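# Fold and tuck the box lid's closing strip

## Task

Complete the closing of the cardboard box. Bend the strip along the lid's free edge down over the front wall and push its two side flaps into the side walls so that the flaps keep the strip in place; a small spring-back is acceptable, but more than that is not full success. The box must end up resting flat on the table on either its base or its lid (its two biggest faces), with its walls still upright and locked. The side flaps must not be pushed into or through the top edges of the side walls; if that happens the task fails. Partial progress can earn partial credit. Anything that stays in place only because the robot is holding it does not count, everything must settle to rest shortly after you finish, and nothing may be knocked or placed off the table.

## Robot and tools

Robot: two arms, left_arm and right_arm, each with a parallel two-finger gripper. Both report in one shared scene frame. Its origin sits at table-top height, midway between the arm bases and roughly 5-10 cm in from the table's near edge. +x points out across the table, +z points up, and left_arm is on the +y side (base near y=+0.319, right_arm near y=-0.329). The names left and right do not match image sides. Below the bases are a bar and a plate that can stand up to about 3 cm above the table; nothing warns you before an arm touches them.

Gripper frame: the fingers extend along the gripper's +z axis and close along its y axis. end_effector_position is the point between the finger pads, about 1 cm short of the tips.

The row format, used by both execute_actions and move, is 16 plain numbers in one flat list covering both arms: x, y, z, qw, qx, qy, qz, opening for left_arm, then the same eight for right_arm. x, y, z is an absolute target for that gripper's end_effector_position in metres, and qw, qx, qy, qz is an absolute target orientation (w first), both in the scene frame. These are poses, not offsets. opening ranges from -1 (closed) to +1 (fully open, 0.093 m). Always send a full row, even when one arm should not move. For an idle arm, repeat the exact position and quaternion from the last result taken before it stopped, plus its intended opening. To hold an orientation steady, keep sending the same quaternion instead of copying the reported one, which may have drifted.

execute_actions(actions): a list of actions. Each action is a list of up to 15 rows, one per 1/30 s control step. If fewer rows are given, the last one repeats until 15 steps are filled. An empty list only returns the current state and images. A target more than 0.6 m from the gripper's current position along any of its own axes gets the action refused for both arms. A malformed action, or a first action failing that check, makes the whole call do nothing. At each step the command is clipped to within 70 mm and 16 degrees of the measured pose. Position wins over orientation when both cannot be met. After an action the arm travels at most to its last clipped pose, so a far target needs further actions. Friction can leave the gripper up to about 31 mm short, and very small commands may not move it at all.

move(target, speed, blocking): target is one 16-number row of absolute poses and openings. Each gripper follows a straight line toward its pose; all arms finish together, within 0.5 to 10 s. Paths longer than 10 s are cut short. speed is the top path speed in m/s, 0.002 to 0.5, default 0.25; turning is capped at twice that number in rad/s. Openings are applied at the start. Moves do not avoid obstacles or the other arm, and grippers can lag, drift or overshoot the speed, especially near full reach. Faster motion and targets set further past a contact both mean harder pushes. With blocking=false you get a result after 0.5 s. Other moves and actions are then refused until a result shows the move ended, so use wait or stop first. The result adds a move: line giving the ending (done, off_target, moving, held, fault) and any limits. If the ending names only one arm, the other finished. limits=paced means the pose sent was clipped. limits=held means some steps were blocked, after which the arm may suddenly run faster. Each gripper's distance from its target is also reported.

wait(seconds): 0 to 10 s, arms hold their last command. A running move keeps going and the wait returns early if it ends. stop(): brakes a running move; it needs room to stop, more at speed, and the fingers keep moving. zoom_image(camera, region): camera is cam_high, cam_low, cam_left_wrist or cam_right_wrist (all 504x504). region is [x0, y0, x1, y1] in pixels from the top-left corner, at most 504x504. read_manual(section): only returns licence texts. finished_scene(scene): pass the current scene's number to end it. This is final and should come only after everything is settled.

Results: the state line lists each gripper's position and quaternion. Reported positions may be a little off, more at long reach. Hand target lines show what the controller is currently driving toward. Calls that ran actions list positions at some steps; HELD marks steps where an arm's command was held back. A pose unreachable line means the clearance check altered or blocked that arm's command. grip_measured shows the finger motor on the opening scale: the pads meet near -0.94, and each mm of object width adds about 0.0208, with a fixed per-gripper error up to 0.02. The fingers are spring-coupled, so contact barely shows in it. Commanding below the object's width reading squeezes harder, up to roughly 50-62 N per pad, and less on parts thinner than about 5 mm. Joint positions end with the opening in metres. Joint torques are noisy and offset. MOTOR HOT appears at 75 °C; 90 °C stops that arm for 10 s; 100 °C drops the arm. FAULT lines report stops.

Joint ranges (rad): waist -2.618..3.054, shoulder 0..3.142, elbow 0..3.142, wrist pitch -1.571..1.571, wrist yaw -1.571..1.571, wrist roll -2.094..2.094. Elbows stop short of straight.

Avoid: pushing the box off the table or toppling it, crushing the side flaps into the tops of the side walls, hard impacts or slams, arms hitting or pressing on each other or the fixtures, and long heavy holds that overheat motors. Release everything and let the box come to rest before finishing.

Each tool is called after "Request:" in YAML: its name, and indented under it one key for each argument.

## Session

Request:
execute_actions:
  actions: []

Scene clock: 0.00 s.
left_arm: end_effector_position=(+0.3816, +0.3197, +0.3870) grip_measured=+1.000 end_effector_quat_wxyz=(+0.701, -0.001, +0.713, -0.003) | right_arm: end_effector_position=(+0.3680, -0.3703, +0.3960) grip_measured=+0.989 end_effector_quat_wxyz=(+0.701, +0.036, +0.712, -0.020)
Joint positions: left_arm=[ 0.013  1.043  1.031  0.014 -0.012  0.003  0.093] | right_arm=[ 0.004  1.037  1.043 -0.015  0.004 -0.009  0.093]
Joint velocities: left_arm=[-0.002 -0.002 -0.022  0.051  0.051 -0.037  0.   ] | right_arm=[ 0.002 -0.007 -0.022 -0.037 -0.066 -0.051 -0.001]
Joint torques (N m, as the arm reports them, + toward a larger angle): no reading
Motor temperatures (°C, as the motors report them): left_arm=[20 46 27 21 17 20] | right_arm=[20 41 25 22 18 20]
Hand target (left_arm): +0.382, +0.320, +0.387; +0.701, -0.001, +0.713, -0.003
Hand target (right_arm): +0.368, -0.370, +0.396; +0.701, +0.036, +0.712, -0.020

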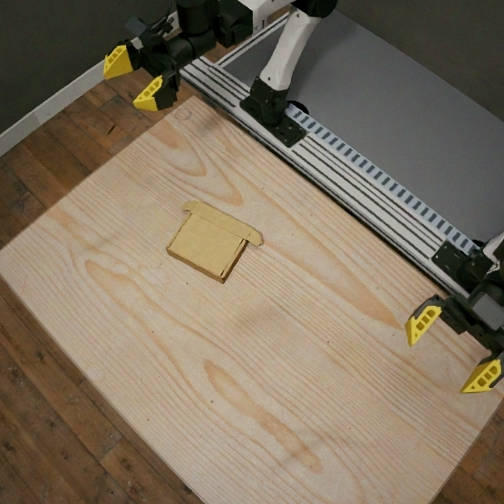

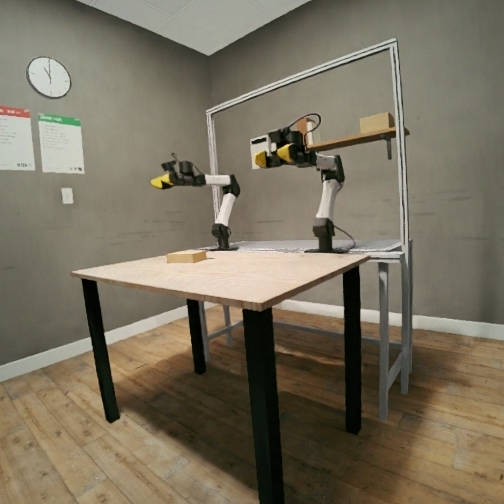

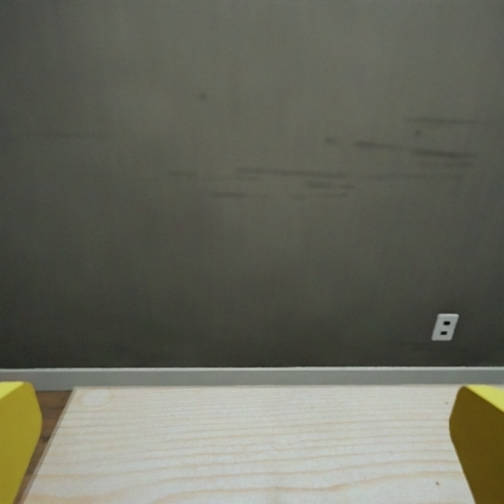

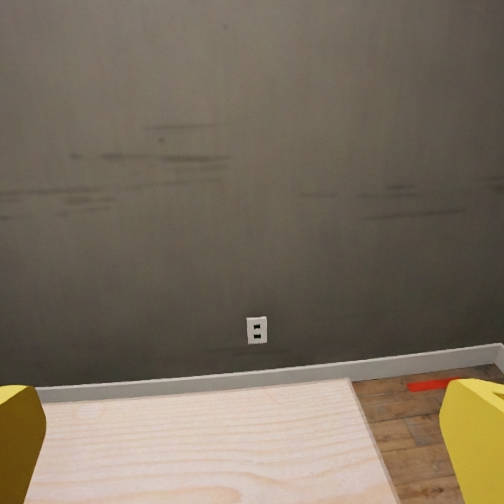

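Request:
zoom_image:
  camera: "cam_high"
  region: [140,170,290,320]

Request:
zoom_image:
  camera: "cam_low"
  region: [140,220,240,290]

Region (140, 170, 290, 320) of cam_high's 504x504 image, scaled by 3.360, with more detail than that image has.

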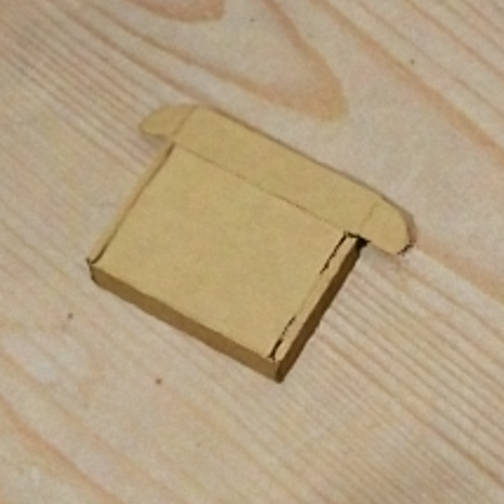

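Region (140, 220, 240, 290) of cam_low's 504x504 image, scaled by 5.040, with more detail than that image has; it fills the top 353 rows of this view, and the rest is white.

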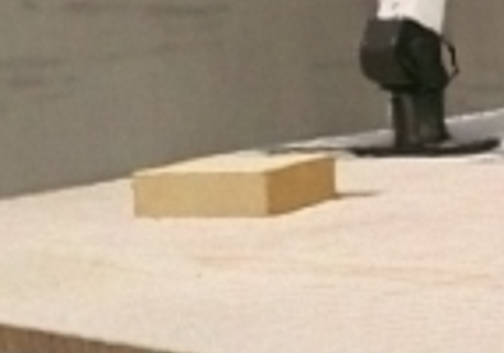

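Request:
move:
  target: [0.18,0.24,0.14,0,0,1,0,-1, 0.392,-0.18,0.085,0,0.174,0.985,0,1]
  speed: 0.3

Scene clock: 123.30 s.
left_arm: end_effector_position=(+0.1917, +0.2370, +0.1465) grip_measured=-0.981 end_effector_quat_wxyz=(+0.025, +0.007, +1.000, -0.001) | right_arm: end_effector_position=(+0.3914, -0.1890, +0.0866) grip_measured=+0.989 end_effector_quat_wxyz=(+0.003, +0.169, +0.986, -0.003)
Joint positions: left_arm=[-0.418  1.273  1.154 -1.393 -0.036 -0.431  0.   ] | right_arm=[ 0.441  2.177  1.927 -1.324  0.038  0.702  0.093]
Joint velocities: left_arm=[-0.007  0.017  0.007 -0.022  0.037  0.022  0.   ] | right_arm=[-0.022  0.022  0.007 -0.066 -0.007 -0.037 -0.001]
Joint torques (N m, as the arm reports them, + toward a larger angle): left_arm=[-0.8  -3.28  5.14  0.4   0.06 -0.03] | right_arm=[  0.83 -10.31  10.12   0.31   0.04  -0.04]
Motor temperatures (°C, as the motors report them): left_arm=[20 41 34 36 17 20] | right_arm=[20 39 33 31 18 20]
Hand target (left_arm): +0.182, +0.237, +0.140; +0.003, +0.007, +1.000, +0.004
Hand target (right_arm): +0.390, -0.182, +0.090; +0.001, +0.168, +0.986, +0.001
Off the commanded pose (left_arm): 0.014 m, 3 deg.
Off the commanded pose (right_arm): 0.009 m, 1 deg.
move: off_target (left_arm)

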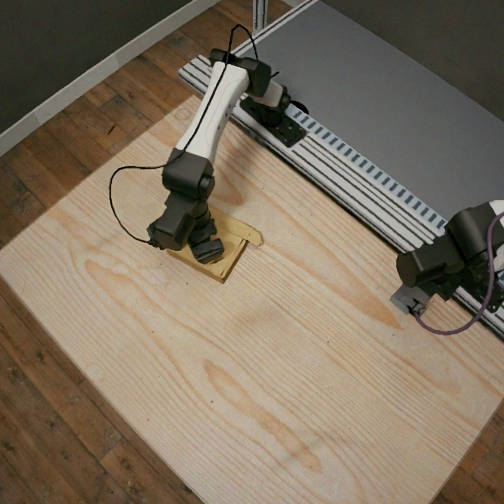

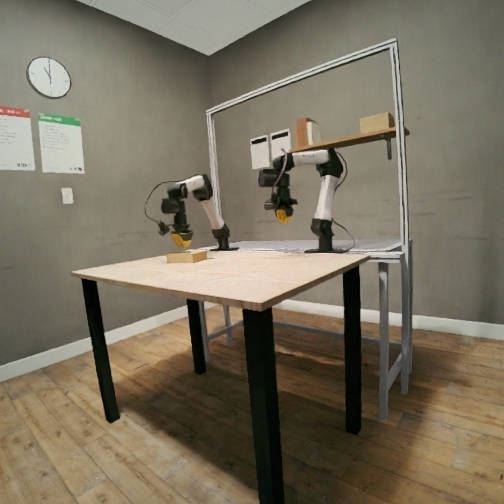

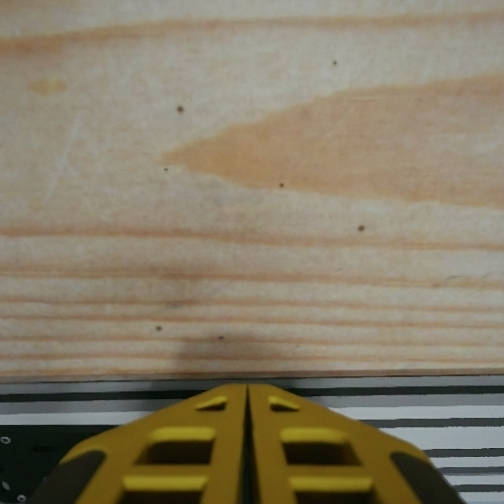

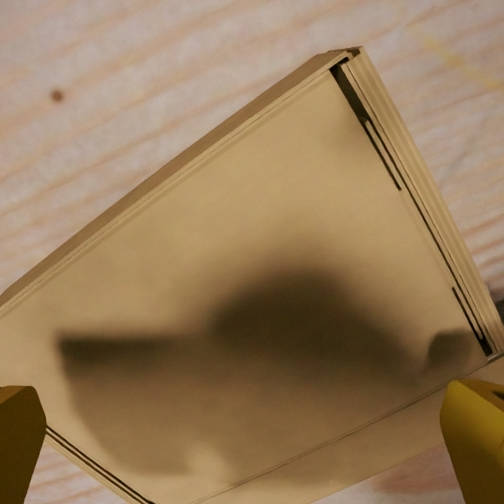

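Request:
move:
  target: [0.18,0.24,0.14,0,0,1,0,-1, 0.392,-0.185,0.030,0,0.174,0.985,0,1]
  speed: 0.06

Request:
move:
  target: [0.18,0.24,0.14,0,0,1,0,-1, 0.36,-0.13,0.030,0,-0.174,0.985,0,1]
  speed: 0.15

Scene clock: 136.70 s.
left_arm: end_effector_position=(+0.1901, +0.2361, +0.1465) grip_measured=-0.981 end_effector_quat_wxyz=(+0.021, +0.006, +1.000, -0.004) | right_arm: end_effector_position=(+0.3907, -0.1880, +0.0534) grip_measured=+0.989 end_effector_quat_wxyz=(+0.005, +0.170, +0.985, -0.001)
Joint positions: left_arm=[-0.418  1.273  1.154 -1.398 -0.027 -0.431  0.   ] | right_arm=[ 0.441  2.18   1.799 -1.188  0.037  0.702  0.093]
Joint velocities: left_arm=[-0.022  0.002  0.012 -0.007 -0.007  0.051  0.   ] | right_arm=[-0.002  0.002 -0.007 -0.022  0.037  0.022  0.001]
Joint torques (N m, as the arm reports them, + toward a larger angle): left_arm=[ 0.24 -4.13  4.59  0.4   0.08 -0.03] | right_arm=[-0.19 -8.24  3.86  1.07  0.07 -0.06]
Motor temperatures (°C, as the motors report them): left_arm=[20 40 33 31 17 20] | right_arm=[20 45 34 28 18 20]
Hand target (left_arm): +0.180, +0.240, +0.140; -0.000, +0.000, +1.000, -0.000
Hand target (right_arm): +0.391, -0.185, +0.031; -0.001, +0.174, +0.985, -0.001
Off the commanded pose (left_arm): 0.013 m, 3 deg.
Off the commanded pose (right_arm): 0.024 m, 1 deg.
move: off_target (left_arm, right_arm)

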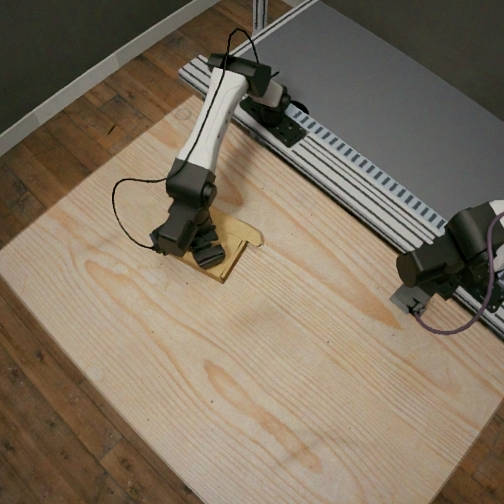

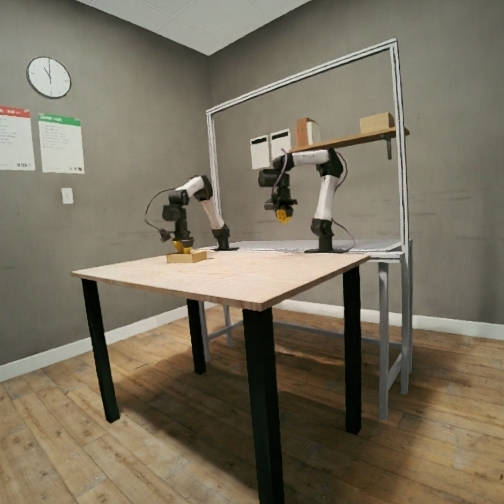

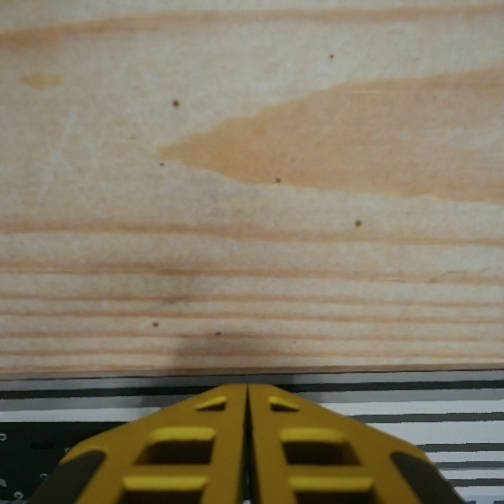

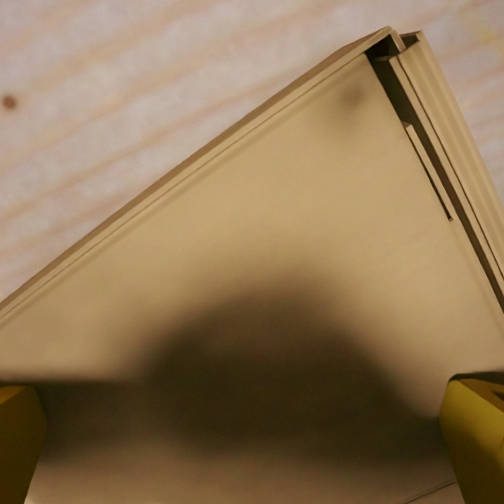

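Scene clock: 139.40 s.
left_arm: end_effector_position=(+0.1900, +0.2361, +0.1465) grip_measured=-0.981 end_effector_quat_wxyz=(+0.021, +0.006, +1.000, -0.004) | right_arm: end_effector_position=(+0.3854, -0.1443, +0.0537) grip_measured=+0.989 end_effector_quat_wxyz=(+0.045, -0.142, +0.989, -0.008)
Joint positions: left_arm=[-0.418  1.273  1.154 -1.398 -0.026 -0.431  0.   ] | right_arm=[ 0.554  2.161  1.761 -1.1    0.073  0.186  0.093]
Joint velocities: left_arm=[-0.002 -0.002 -0.007  0.007 -0.007  0.022  0.   ] | right_arm=[-0.007 -0.002 -0.012  0.037  0.007 -0.081 -0.002]
Joint torques (N m, as the arm reports them, + toward a larger angle): left_arm=[ 0.23 -4.09  4.71  0.38  0.05 -0.02] | right_arm=[ 2.59 -8.52  3.7   0.57 -0.27 -0.3 ]
Motor temperatures (°C, as the motors report them): left_arm=[20 40 33 31 17 20] | right_arm=[20 46 33 28 18 20]
Hand target (left_arm): +0.180, +0.240, +0.140; +0.000, +0.000, +1.000, -0.000
Hand target (right_arm): +0.360, -0.132, +0.031; +0.000, -0.173, +0.985, -0.001
Off the commanded pose (left_arm): 0.013 m, 3 deg.
Off the commanded pose (right_arm): 0.038 m, 6 deg.
move: off_target (left_arm, right_arm)

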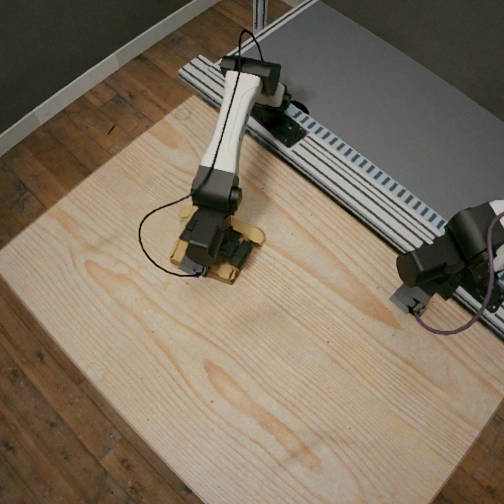

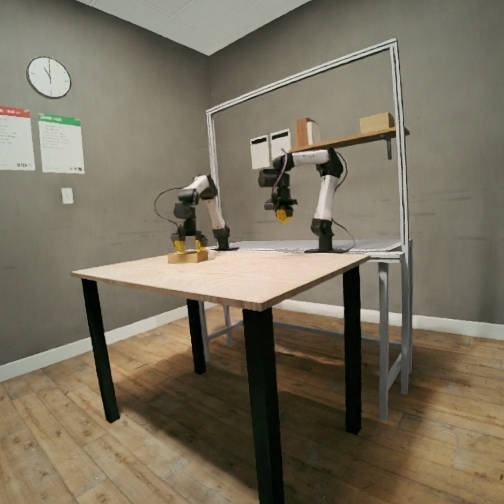

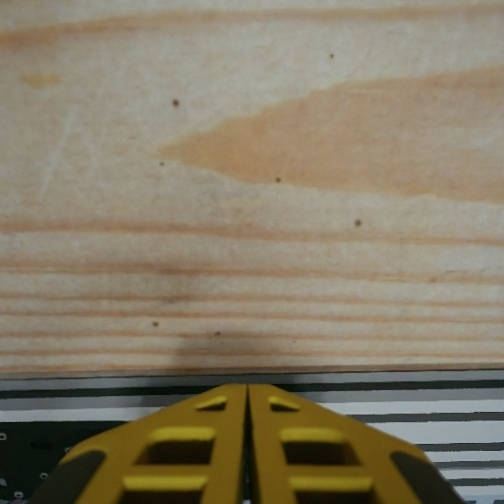

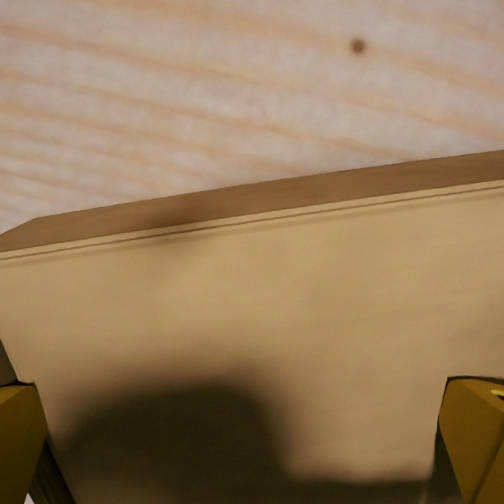

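Request:
move:
  target: [0.19,0.236,0.146,0.021,0.006,1,-0.004,-1, 0.40,-0.17,0.085,0,0,1,0,-1]
  speed: 0.15

Request:
move:
  target: [0.19,0.236,0.146,0.021,0.006,1,-0.004,-1, 0.465,-0.265,0.075,0,0,1,0,-1]
  speed: 0.2

Request:
zoom_image:
  camera: "cam_high"
  region: [120,150,300,330]

Scene clock: 189.47 s.
left_arm: end_effector_position=(+0.1899, +0.2361, +0.1465) grip_measured=-0.981 end_effector_quat_wxyz=(+0.021, +0.006, +1.000, -0.004) | right_arm: end_effector_position=(+0.3985, -0.1699, +0.0852) grip_measured=-1.000 end_effector_quat_wxyz=(+0.004, -0.008, +1.000, -0.002)
Joint positions: left_arm=[-0.418  1.273  1.154 -1.398 -0.026 -0.431  0.   ] | right_arm=[ 0.476  2.237  2.016 -1.351  0.037  0.381  0.   ]
Joint velocities: left_arm=[-0.002  0.007  0.012  0.051 -0.022 -0.022  0.   ] | right_arm=[-0.017 -0.012  0.012 -0.022  0.022 -0.022  0.   ]
Joint torques (N m, as the arm reports them, + toward a larger angle): left_arm=[-0.15 -3.82  6.85  0.59 -0.04  0.05] | right_arm=[ -0.62 -10.22  10.25   0.35   0.03  -0.05]
Motor temperatures (°C, as the motors report them): left_arm=[20 39 31 27 17 20] | right_arm=[20 50 28 25 18 20]
Hand target (left_arm): +0.190, +0.236, +0.146; +0.021, +0.006, +1.000, -0.004
Hand target (right_arm): +0.400, -0.170, +0.085; +0.000, -0.000, +1.000, +0.001
Off the commanded pose (left_arm): 0.000 m, 0 deg.
Off the commanded pose (right_arm): 0.002 m, 1 deg.
move: done

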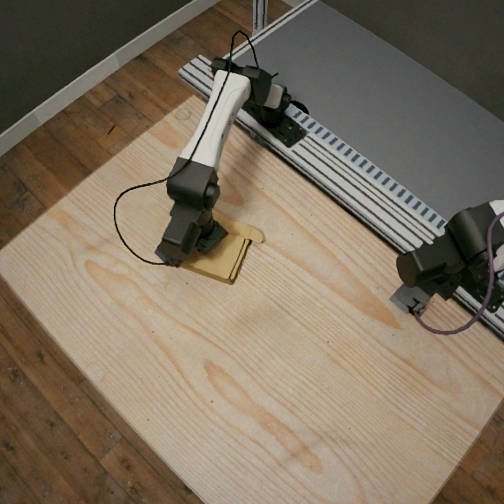

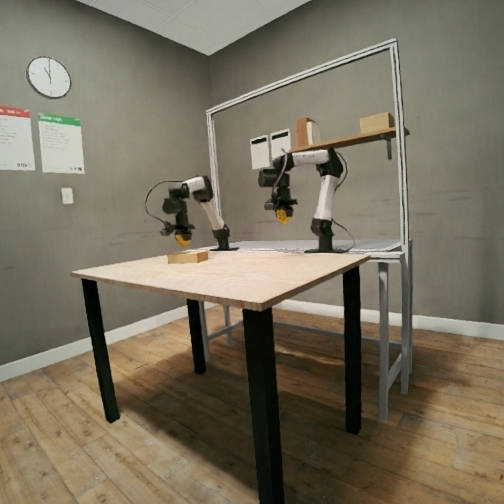

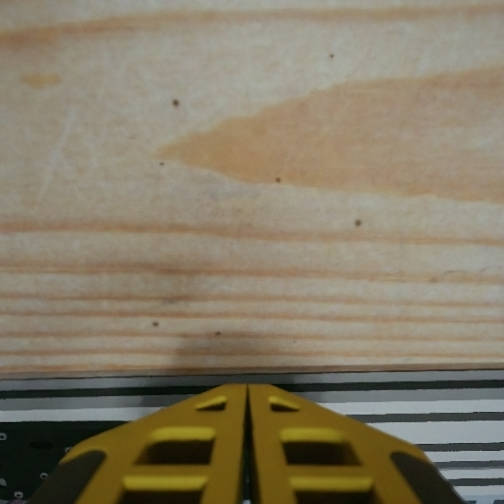

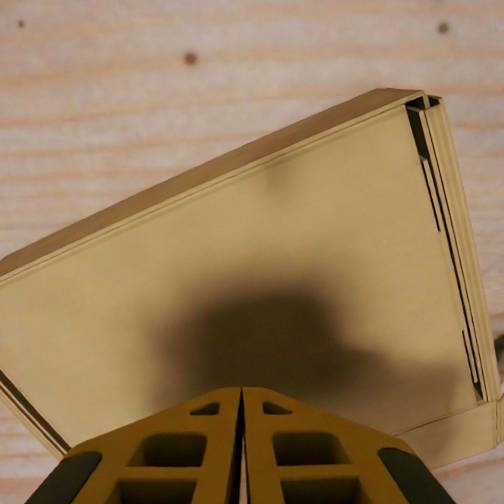

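Scene clock: 190.73 s.
left_arm: end_effector_position=(+0.1899, +0.2361, +0.1465) grip_measured=-0.981 end_effector_quat_wxyz=(+0.021, +0.006, +1.000, -0.004) | right_arm: end_effector_position=(+0.4660, -0.2683, +0.0757) grip_measured=-1.000 end_effector_quat_wxyz=(+0.004, +0.010, +1.000, -0.001)
Joint positions: left_arm=[-0.418  1.273  1.154 -1.398 -0.026 -0.431  0.   ] | right_arm=[ 0.226  2.457  2.373 -1.478  0.034  0.165  0.   ]
Joint velocities: left_arm=[-0.012  0.007  0.012  0.022 -0.11   0.022  0.   ] | right_arm=[-0.007  0.022 -0.002 -0.081  0.022  0.037  0.   ]
Joint torques (N m, as the arm reports them, + toward a larger angle): left_arm=[-0.13 -3.76  6.76  0.59 -0.01  0.03] | right_arm=[  0.35 -11.43  10.1    0.29   0.04  -0.23]
Motor temperatures (°C, as the motors report them): left_arm=[20 39 31 27 17 20] | right_arm=[20 51 29 25 18 20]
Hand target (left_arm): +0.190, +0.236, +0.146; +0.021, +0.006, +1.000, -0.004
Hand target (right_arm): +0.465, -0.264, +0.075; -0.000, +0.000, +1.000, +0.001
Off the commanded pose (left_arm): 0.000 m, 0 deg.
Off the commanded pose (right_arm): 0.004 m, 1 deg.
move: done

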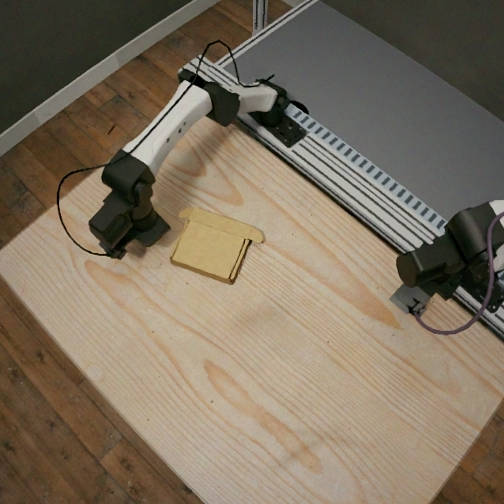

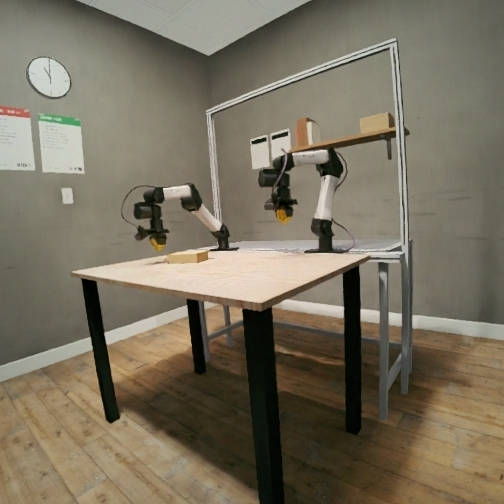

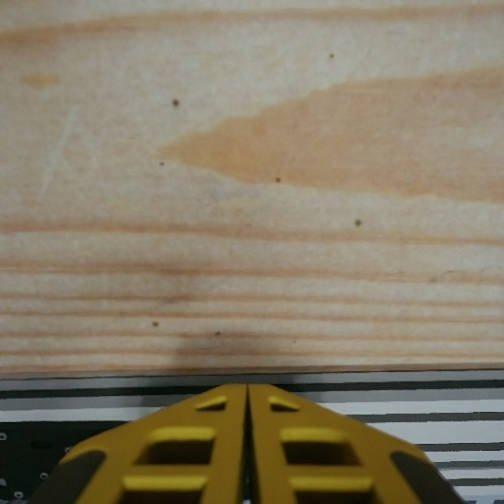

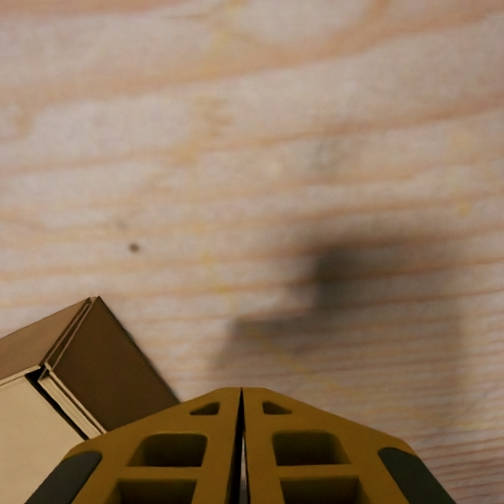

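Region (120, 150, 300, 330) of cam_high's 504x504 image, scaled by 2.800, with more detail than that image has.

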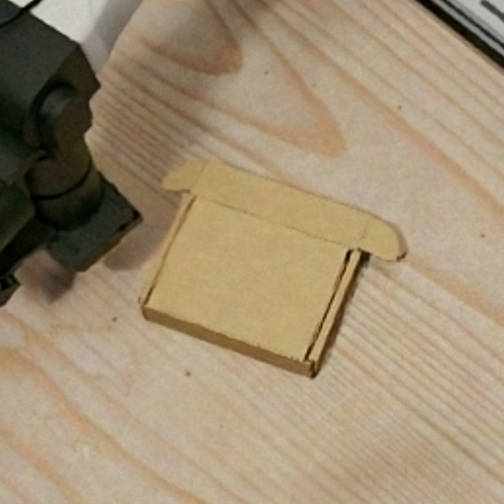

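Request:
move:
  target: [0.19,0.236,0.146,0.021,0.006,1,-0.004,-1, 0.458,-0.250,0.030,0,0,1,0,-1]
  speed: 0.08

Request:
move:
  target: [0.19,0.236,0.146,0.021,0.006,1,-0.004,-1, 0.452,-0.155,0.034,0,0,1,0,-1]
  speed: 0.08

Request:
zoom_image:
  camera: "cam_high"
  region: [120,150,300,330]

Scene clock: 209.57 s.
left_arm: end_effector_position=(+0.1899, +0.2361, +0.1465) grip_measured=-0.981 end_effector_quat_wxyz=(+0.021, +0.006, +1.000, -0.004) | right_arm: end_effector_position=(+0.4566, -0.2569, +0.0234) grip_measured=-1.000 end_effector_quat_wxyz=(-0.013, +0.001, +1.000, -0.004)
Joint positions: left_arm=[-0.418  1.273  1.154 -1.398 -0.026 -0.431  0.   ] | right_arm=[ 0.249  2.448  2.146 -1.297  0.034  0.172  0.   ]
Joint velocities: left_arm=[-0.017  0.002  0.007 -0.007 -0.037  0.022  0.   ] | right_arm=[ 0.002 -0.027 -0.002 -0.007 -0.037  0.051  0.   ]
Joint torques (N m, as the arm reports them, + toward a larger angle): left_arm=[-0.08 -3.74  6.82  0.57 -0.03  0.04] | right_arm=[  0.79 -14.06   6.39   0.53   0.05  -0.08]
Motor temperatures (°C, as the motors report them): left_arm=[20 39 31 27 17 20] | right_arm=[20 57 31 24 18 20]
Hand target (left_arm): +0.190, +0.236, +0.146; +0.021, +0.006, +1.000, -0.004
Hand target (right_arm): +0.458, -0.250, +0.030; -0.000, +0.000, +1.000, -0.000
Off the commanded pose (left_arm): 0.000 m, 0 deg.
Off the commanded pose (right_arm): 0.010 m, 2 deg.
move: done

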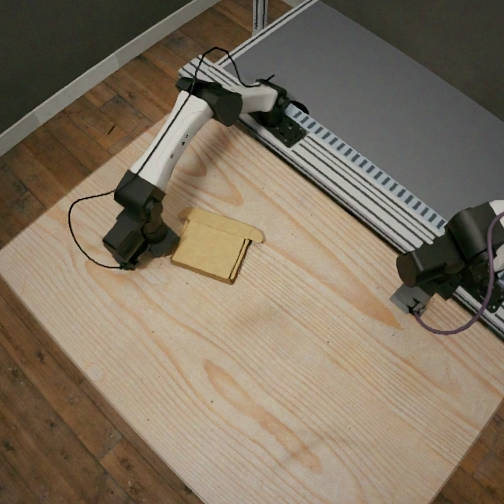

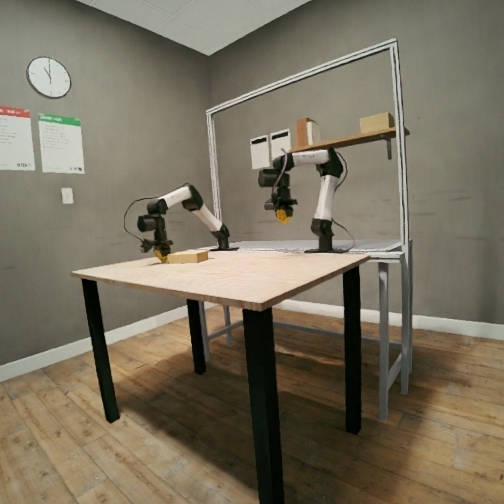

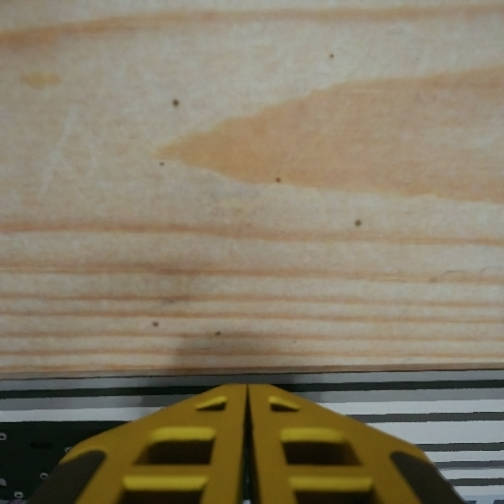

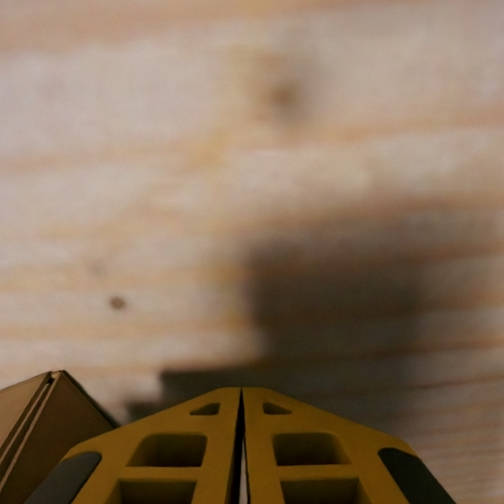

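Scene clock: 211.20 s.
left_arm: end_effector_position=(+0.1899, +0.2361, +0.1465) grip_measured=-0.981 end_effector_quat_wxyz=(+0.021, +0.006, +1.000, -0.004) | right_arm: end_effector_position=(+0.4546, -0.1603, +0.0344) grip_measured=-1.000 end_effector_quat_wxyz=(+0.006, -0.001, +1.000, +0.000)
Joint positions: left_arm=[-0.418  1.273  1.154 -1.398 -0.026 -0.431  0.   ] | right_arm=[ 0.446  2.536  2.341 -1.369  0.035  0.363  0.   ]
Joint velocities: left_arm=[ 0.012 -0.012 -0.002 -0.007  0.022 -0.022  0.   ] | right_arm=[-0.002  0.017  0.012 -0.037 -0.007  0.007  0.   ]
Joint torques (N m, as the arm reports them, + toward a larger angle): left_arm=[-0.06 -3.79  6.75  0.59 -0.02  0.04] | right_arm=[  0.56 -11.8   10.05   0.34   0.07  -0.12]
Motor temperatures (°C, as the motors report them): left_arm=[20 39 32 27 17 20] | right_arm=[20 57 31 24 18 20]
Hand target (left_arm): +0.190, +0.236, +0.146; +0.021, +0.006, +1.000, -0.004
Hand target (right_arm): +0.452, -0.156, +0.034; +0.001, -0.000, +1.000, -0.001
Off the commanded pose (left_arm): 0.000 m, 0 deg.
Off the commanded pose (right_arm): 0.006 m, 1 deg.
move: done

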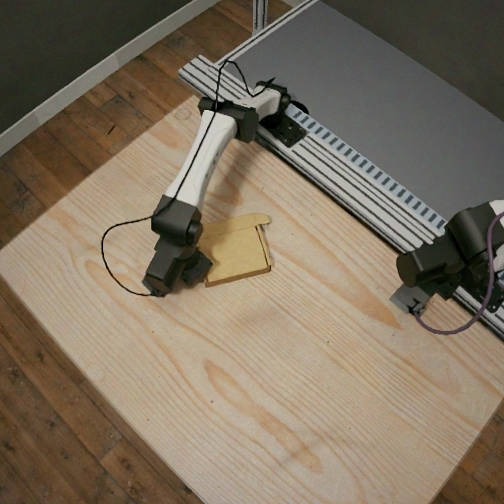

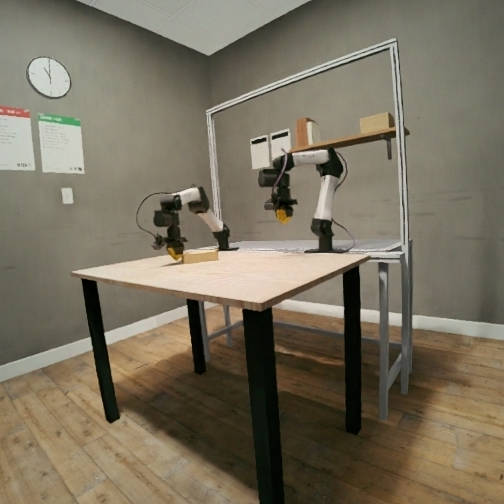

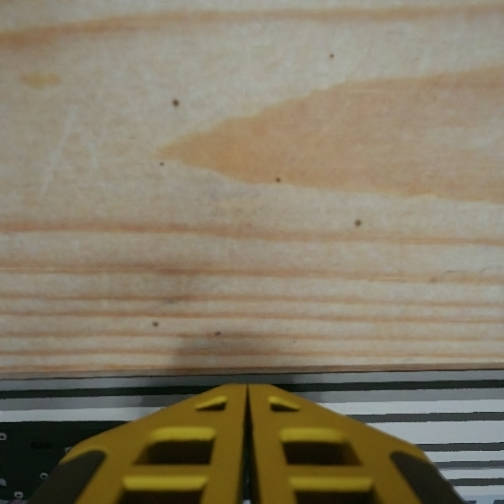

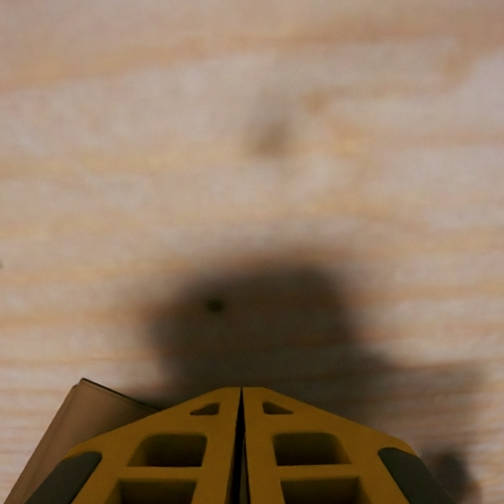

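Region (120, 150, 300, 330) of cam_high's 504x504 image, scaled by 2.800, with more detail than that image has.

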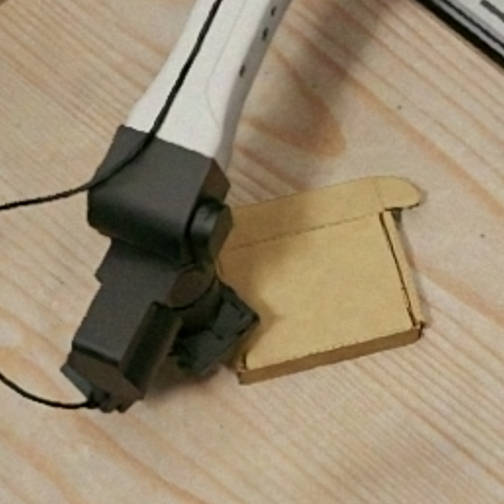

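Request:
move:
  target: [0.19,0.236,0.146,0.021,0.006,1,-0.004,-1, 0.412,-0.085,0.036,0,0,1,0,-1]
  speed: 0.08

Request:
move:
  target: [0.19,0.236,0.146,0.021,0.006,1,-0.004,-1, 0.345,-0.052,0.036,0,0,1,0,-1]
  speed: 0.08

Request:
zoom_image:
  camera: "cam_high"
  region: [170,150,350,330]

Scene clock: 218.27 s.
left_arm: end_effector_position=(+0.1899, +0.2361, +0.1465) grip_measured=-0.981 end_effector_quat_wxyz=(+0.021, +0.006, +1.000, -0.004) | right_arm: end_effector_position=(+0.4153, -0.0899, +0.0310) grip_measured=-1.000 end_effector_quat_wxyz=(-0.002, -0.002, +1.000, -0.005)
Joint positions: left_arm=[-0.418  1.273  1.154 -1.398 -0.026 -0.431  0.   ] | right_arm=[ 0.611  2.536  2.318 -1.372  0.035  0.527  0.   ]
Joint velocities: left_arm=[-0.012 -0.012 -0.002 -0.022  0.007  0.007  0.   ] | right_arm=[ 0.002  0.002  0.012 -0.022 -0.037  0.007  0.   ]
Joint torques (N m, as the arm reports them, + toward a larger angle): left_arm=[-0.09 -3.81  6.68  0.61 -0.02  0.02] | right_arm=[  0.52 -13.94   6.85   0.45   0.06  -0.07]
Motor temperatures (°C, as the motors report them): left_arm=[20 38 32 26 17 20] | right_arm=[20 59 31 24 18 20]
Hand target (left_arm): +0.190, +0.236, +0.146; +0.021, +0.006, +1.000, -0.004
Hand target (right_arm): +0.412, -0.086, +0.036; +0.001, +0.000, +1.000, -0.000
Off the commanded pose (left_arm): 0.000 m, 0 deg.
Off the commanded pose (right_arm): 0.008 m, 1 deg.
move: done

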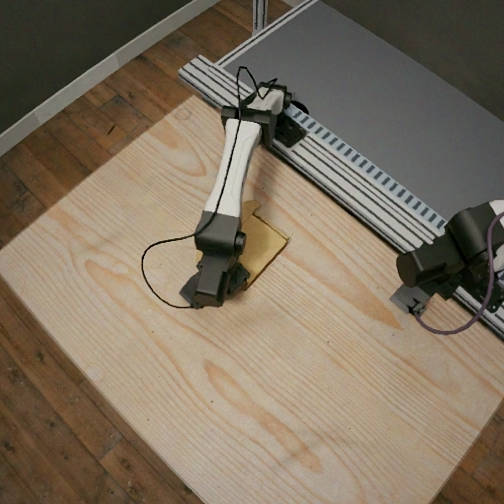

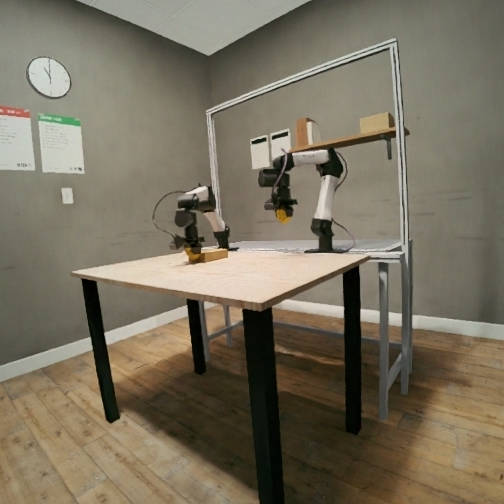

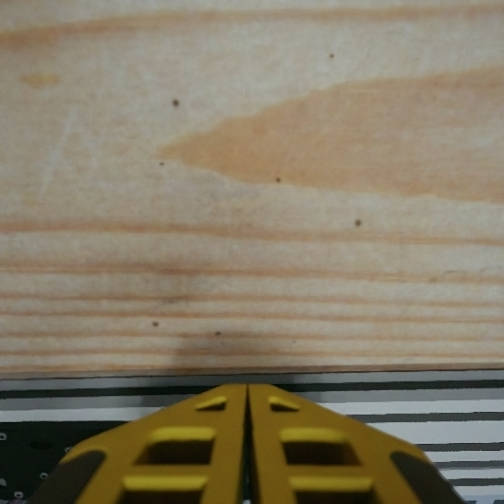

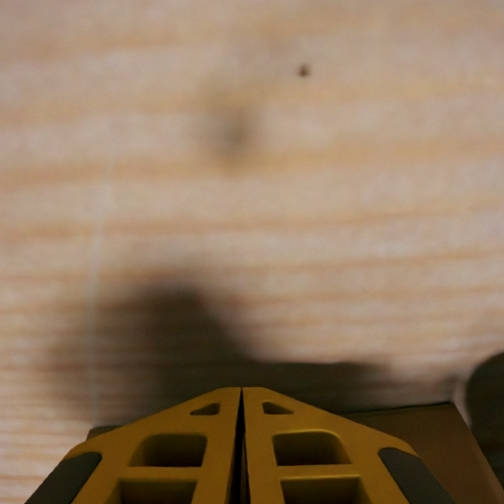

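Scene clock: 219.67 s.
left_arm: end_effector_position=(+0.1899, +0.2361, +0.1465) grip_measured=-0.981 end_effector_quat_wxyz=(+0.021, +0.006, +1.000, -0.004) | right_arm: end_effector_position=(+0.3462, -0.0586, +0.0314) grip_measured=-1.000 end_effector_quat_wxyz=(-0.008, -0.002, +1.000, -0.011)
Joint positions: left_arm=[-0.418  1.273  1.154 -1.398 -0.026 -0.431  0.   ] | right_arm=[ 0.75   2.344  1.968 -1.235  0.034  0.668  0.   ]
Joint velocities: left_arm=[-0.007 -0.017 -0.022  0.022  0.022 -0.066  0.   ] | right_arm=[ 0.002  0.017 -0.012  0.051  0.007 -0.066  0.   ]
Joint torques (N m, as the arm reports them, + toward a larger angle): left_arm=[-0.15 -3.77  6.66  0.57 -0.03  0.05] | right_arm=[  0.49 -13.     6.39   0.59   0.06  -0.04]
Motor temperatures (°C, as the motors report them): left_arm=[20 38 32 26 17 20] | right_arm=[20 60 31 24 18 20]
Hand target (left_arm): +0.190, +0.236, +0.146; +0.021, +0.006, +1.000, -0.004
Hand target (right_arm): +0.345, -0.053, +0.036; +0.000, -0.000, +1.000, -0.001
Off the commanded pose (left_arm): 0.000 m, 0 deg.
Off the commanded pose (right_arm): 0.008 m, 2 deg.
move: done

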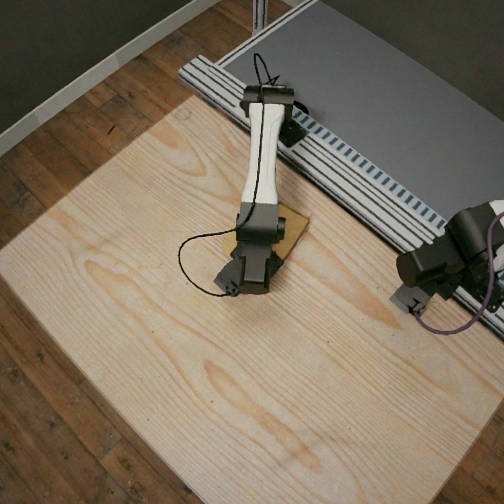

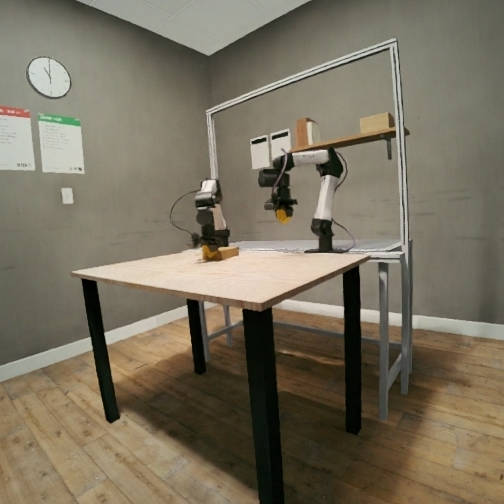

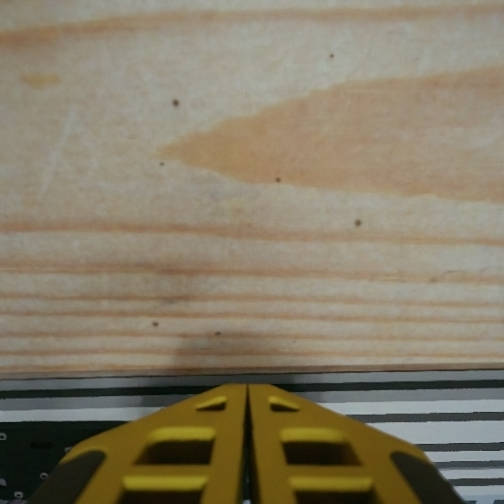

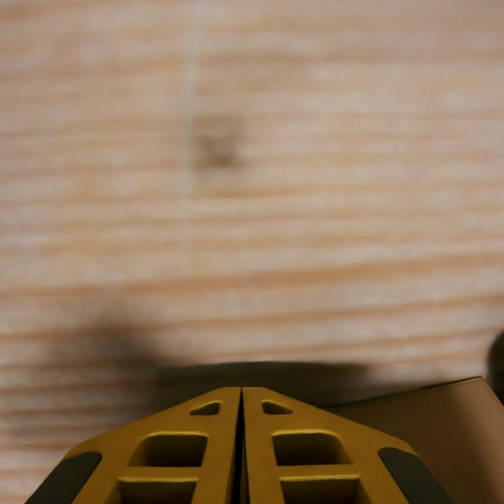

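Region (170, 150, 350, 330) of cam_high's 504x504 image, scaled by 2.800, with more detail than that image has.

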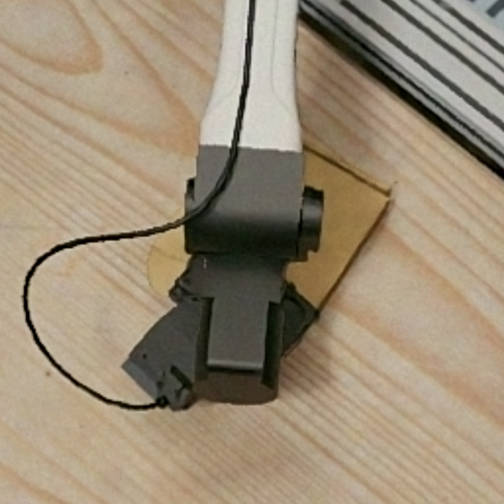

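Request:
move:
  target: [0.19,0.236,0.146,0.021,0.006,1,-0.004,-1, 0.272,-0.030,0.038,0,-0.383,0.924,0,-1]
  speed: 0.1

Request:
zoom_image:
  camera: "cam_high"
  region: [190,130,370,310]

Scene clock: 246.33 s.
left_arm: end_effector_position=(+0.1899, +0.2361, +0.1465) grip_measured=-0.981 end_effector_quat_wxyz=(+0.021, +0.006, +1.000, -0.004) | right_arm: end_effector_position=(+0.2758, -0.0365, +0.0339) grip_measured=-1.000 end_effector_quat_wxyz=(-0.009, -0.371, +0.929, -0.009)
Joint positions: left_arm=[-0.418  1.273  1.154 -1.398 -0.026 -0.431  0.   ] | right_arm=[ 0.9    2.184  1.705 -1.133  0.033  0.062  0.   ]
Joint velocities: left_arm=[-0.002  0.002 -0.007  0.007 -0.022 -0.007  0.   ] | right_arm=[-0.012 -0.002 -0.002 -0.051 -0.066 -0.066  0.   ]
Joint torques (N m, as the arm reports them, + toward a larger angle): left_arm=[-0.09 -3.8   6.78  0.59 -0.03  0.05] | right_arm=[  0.74 -11.92   6.23   0.55   0.02  -0.24]
Motor temperatures (°C, as the motors report them): left_arm=[20 38 32 26 17 20] | right_arm=[20 67 30 23 18 20]
Hand target (left_arm): +0.190, +0.236, +0.146; +0.021, +0.006, +1.000, -0.004
Hand target (right_arm): +0.272, -0.031, +0.037; +0.000, -0.383, +0.924, -0.001
Off the commanded pose (left_arm): 0.000 m, 0 deg.
Off the commanded pose (right_arm): 0.009 m, 2 deg.
move: done

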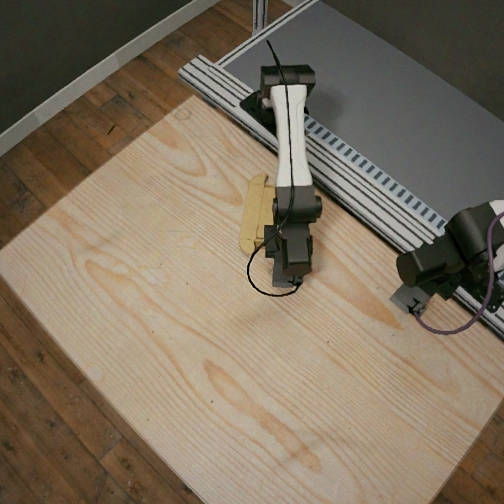

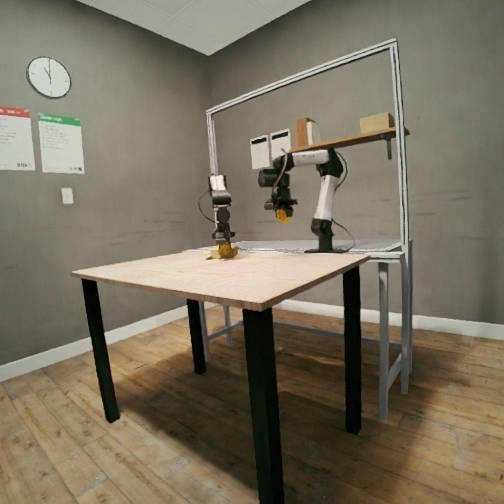

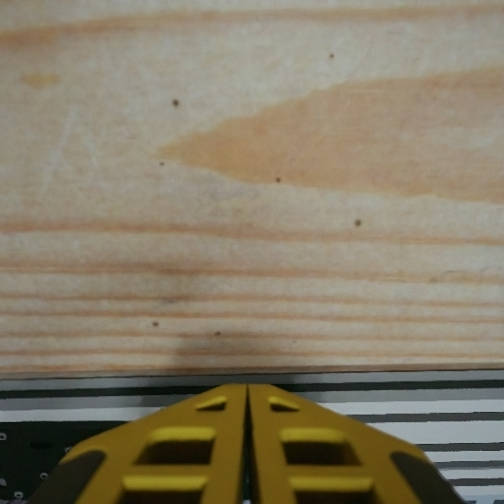

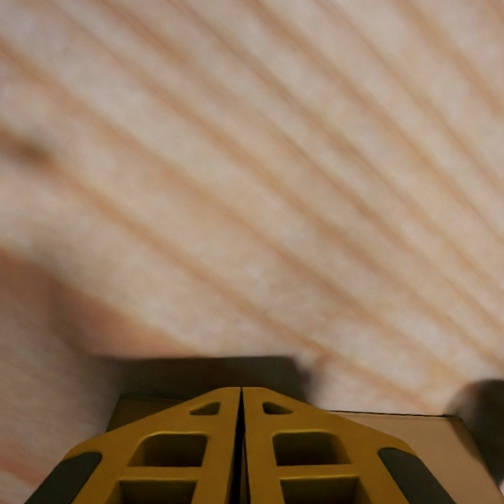

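Region (190, 130, 370, 310) of cam_high's 504x504 image, scaled by 2.800, with more detail than that image has.

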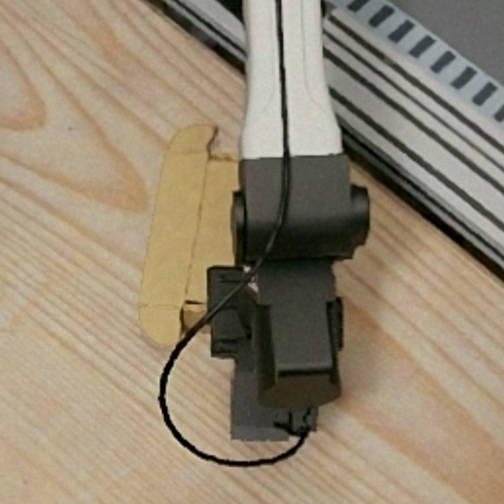

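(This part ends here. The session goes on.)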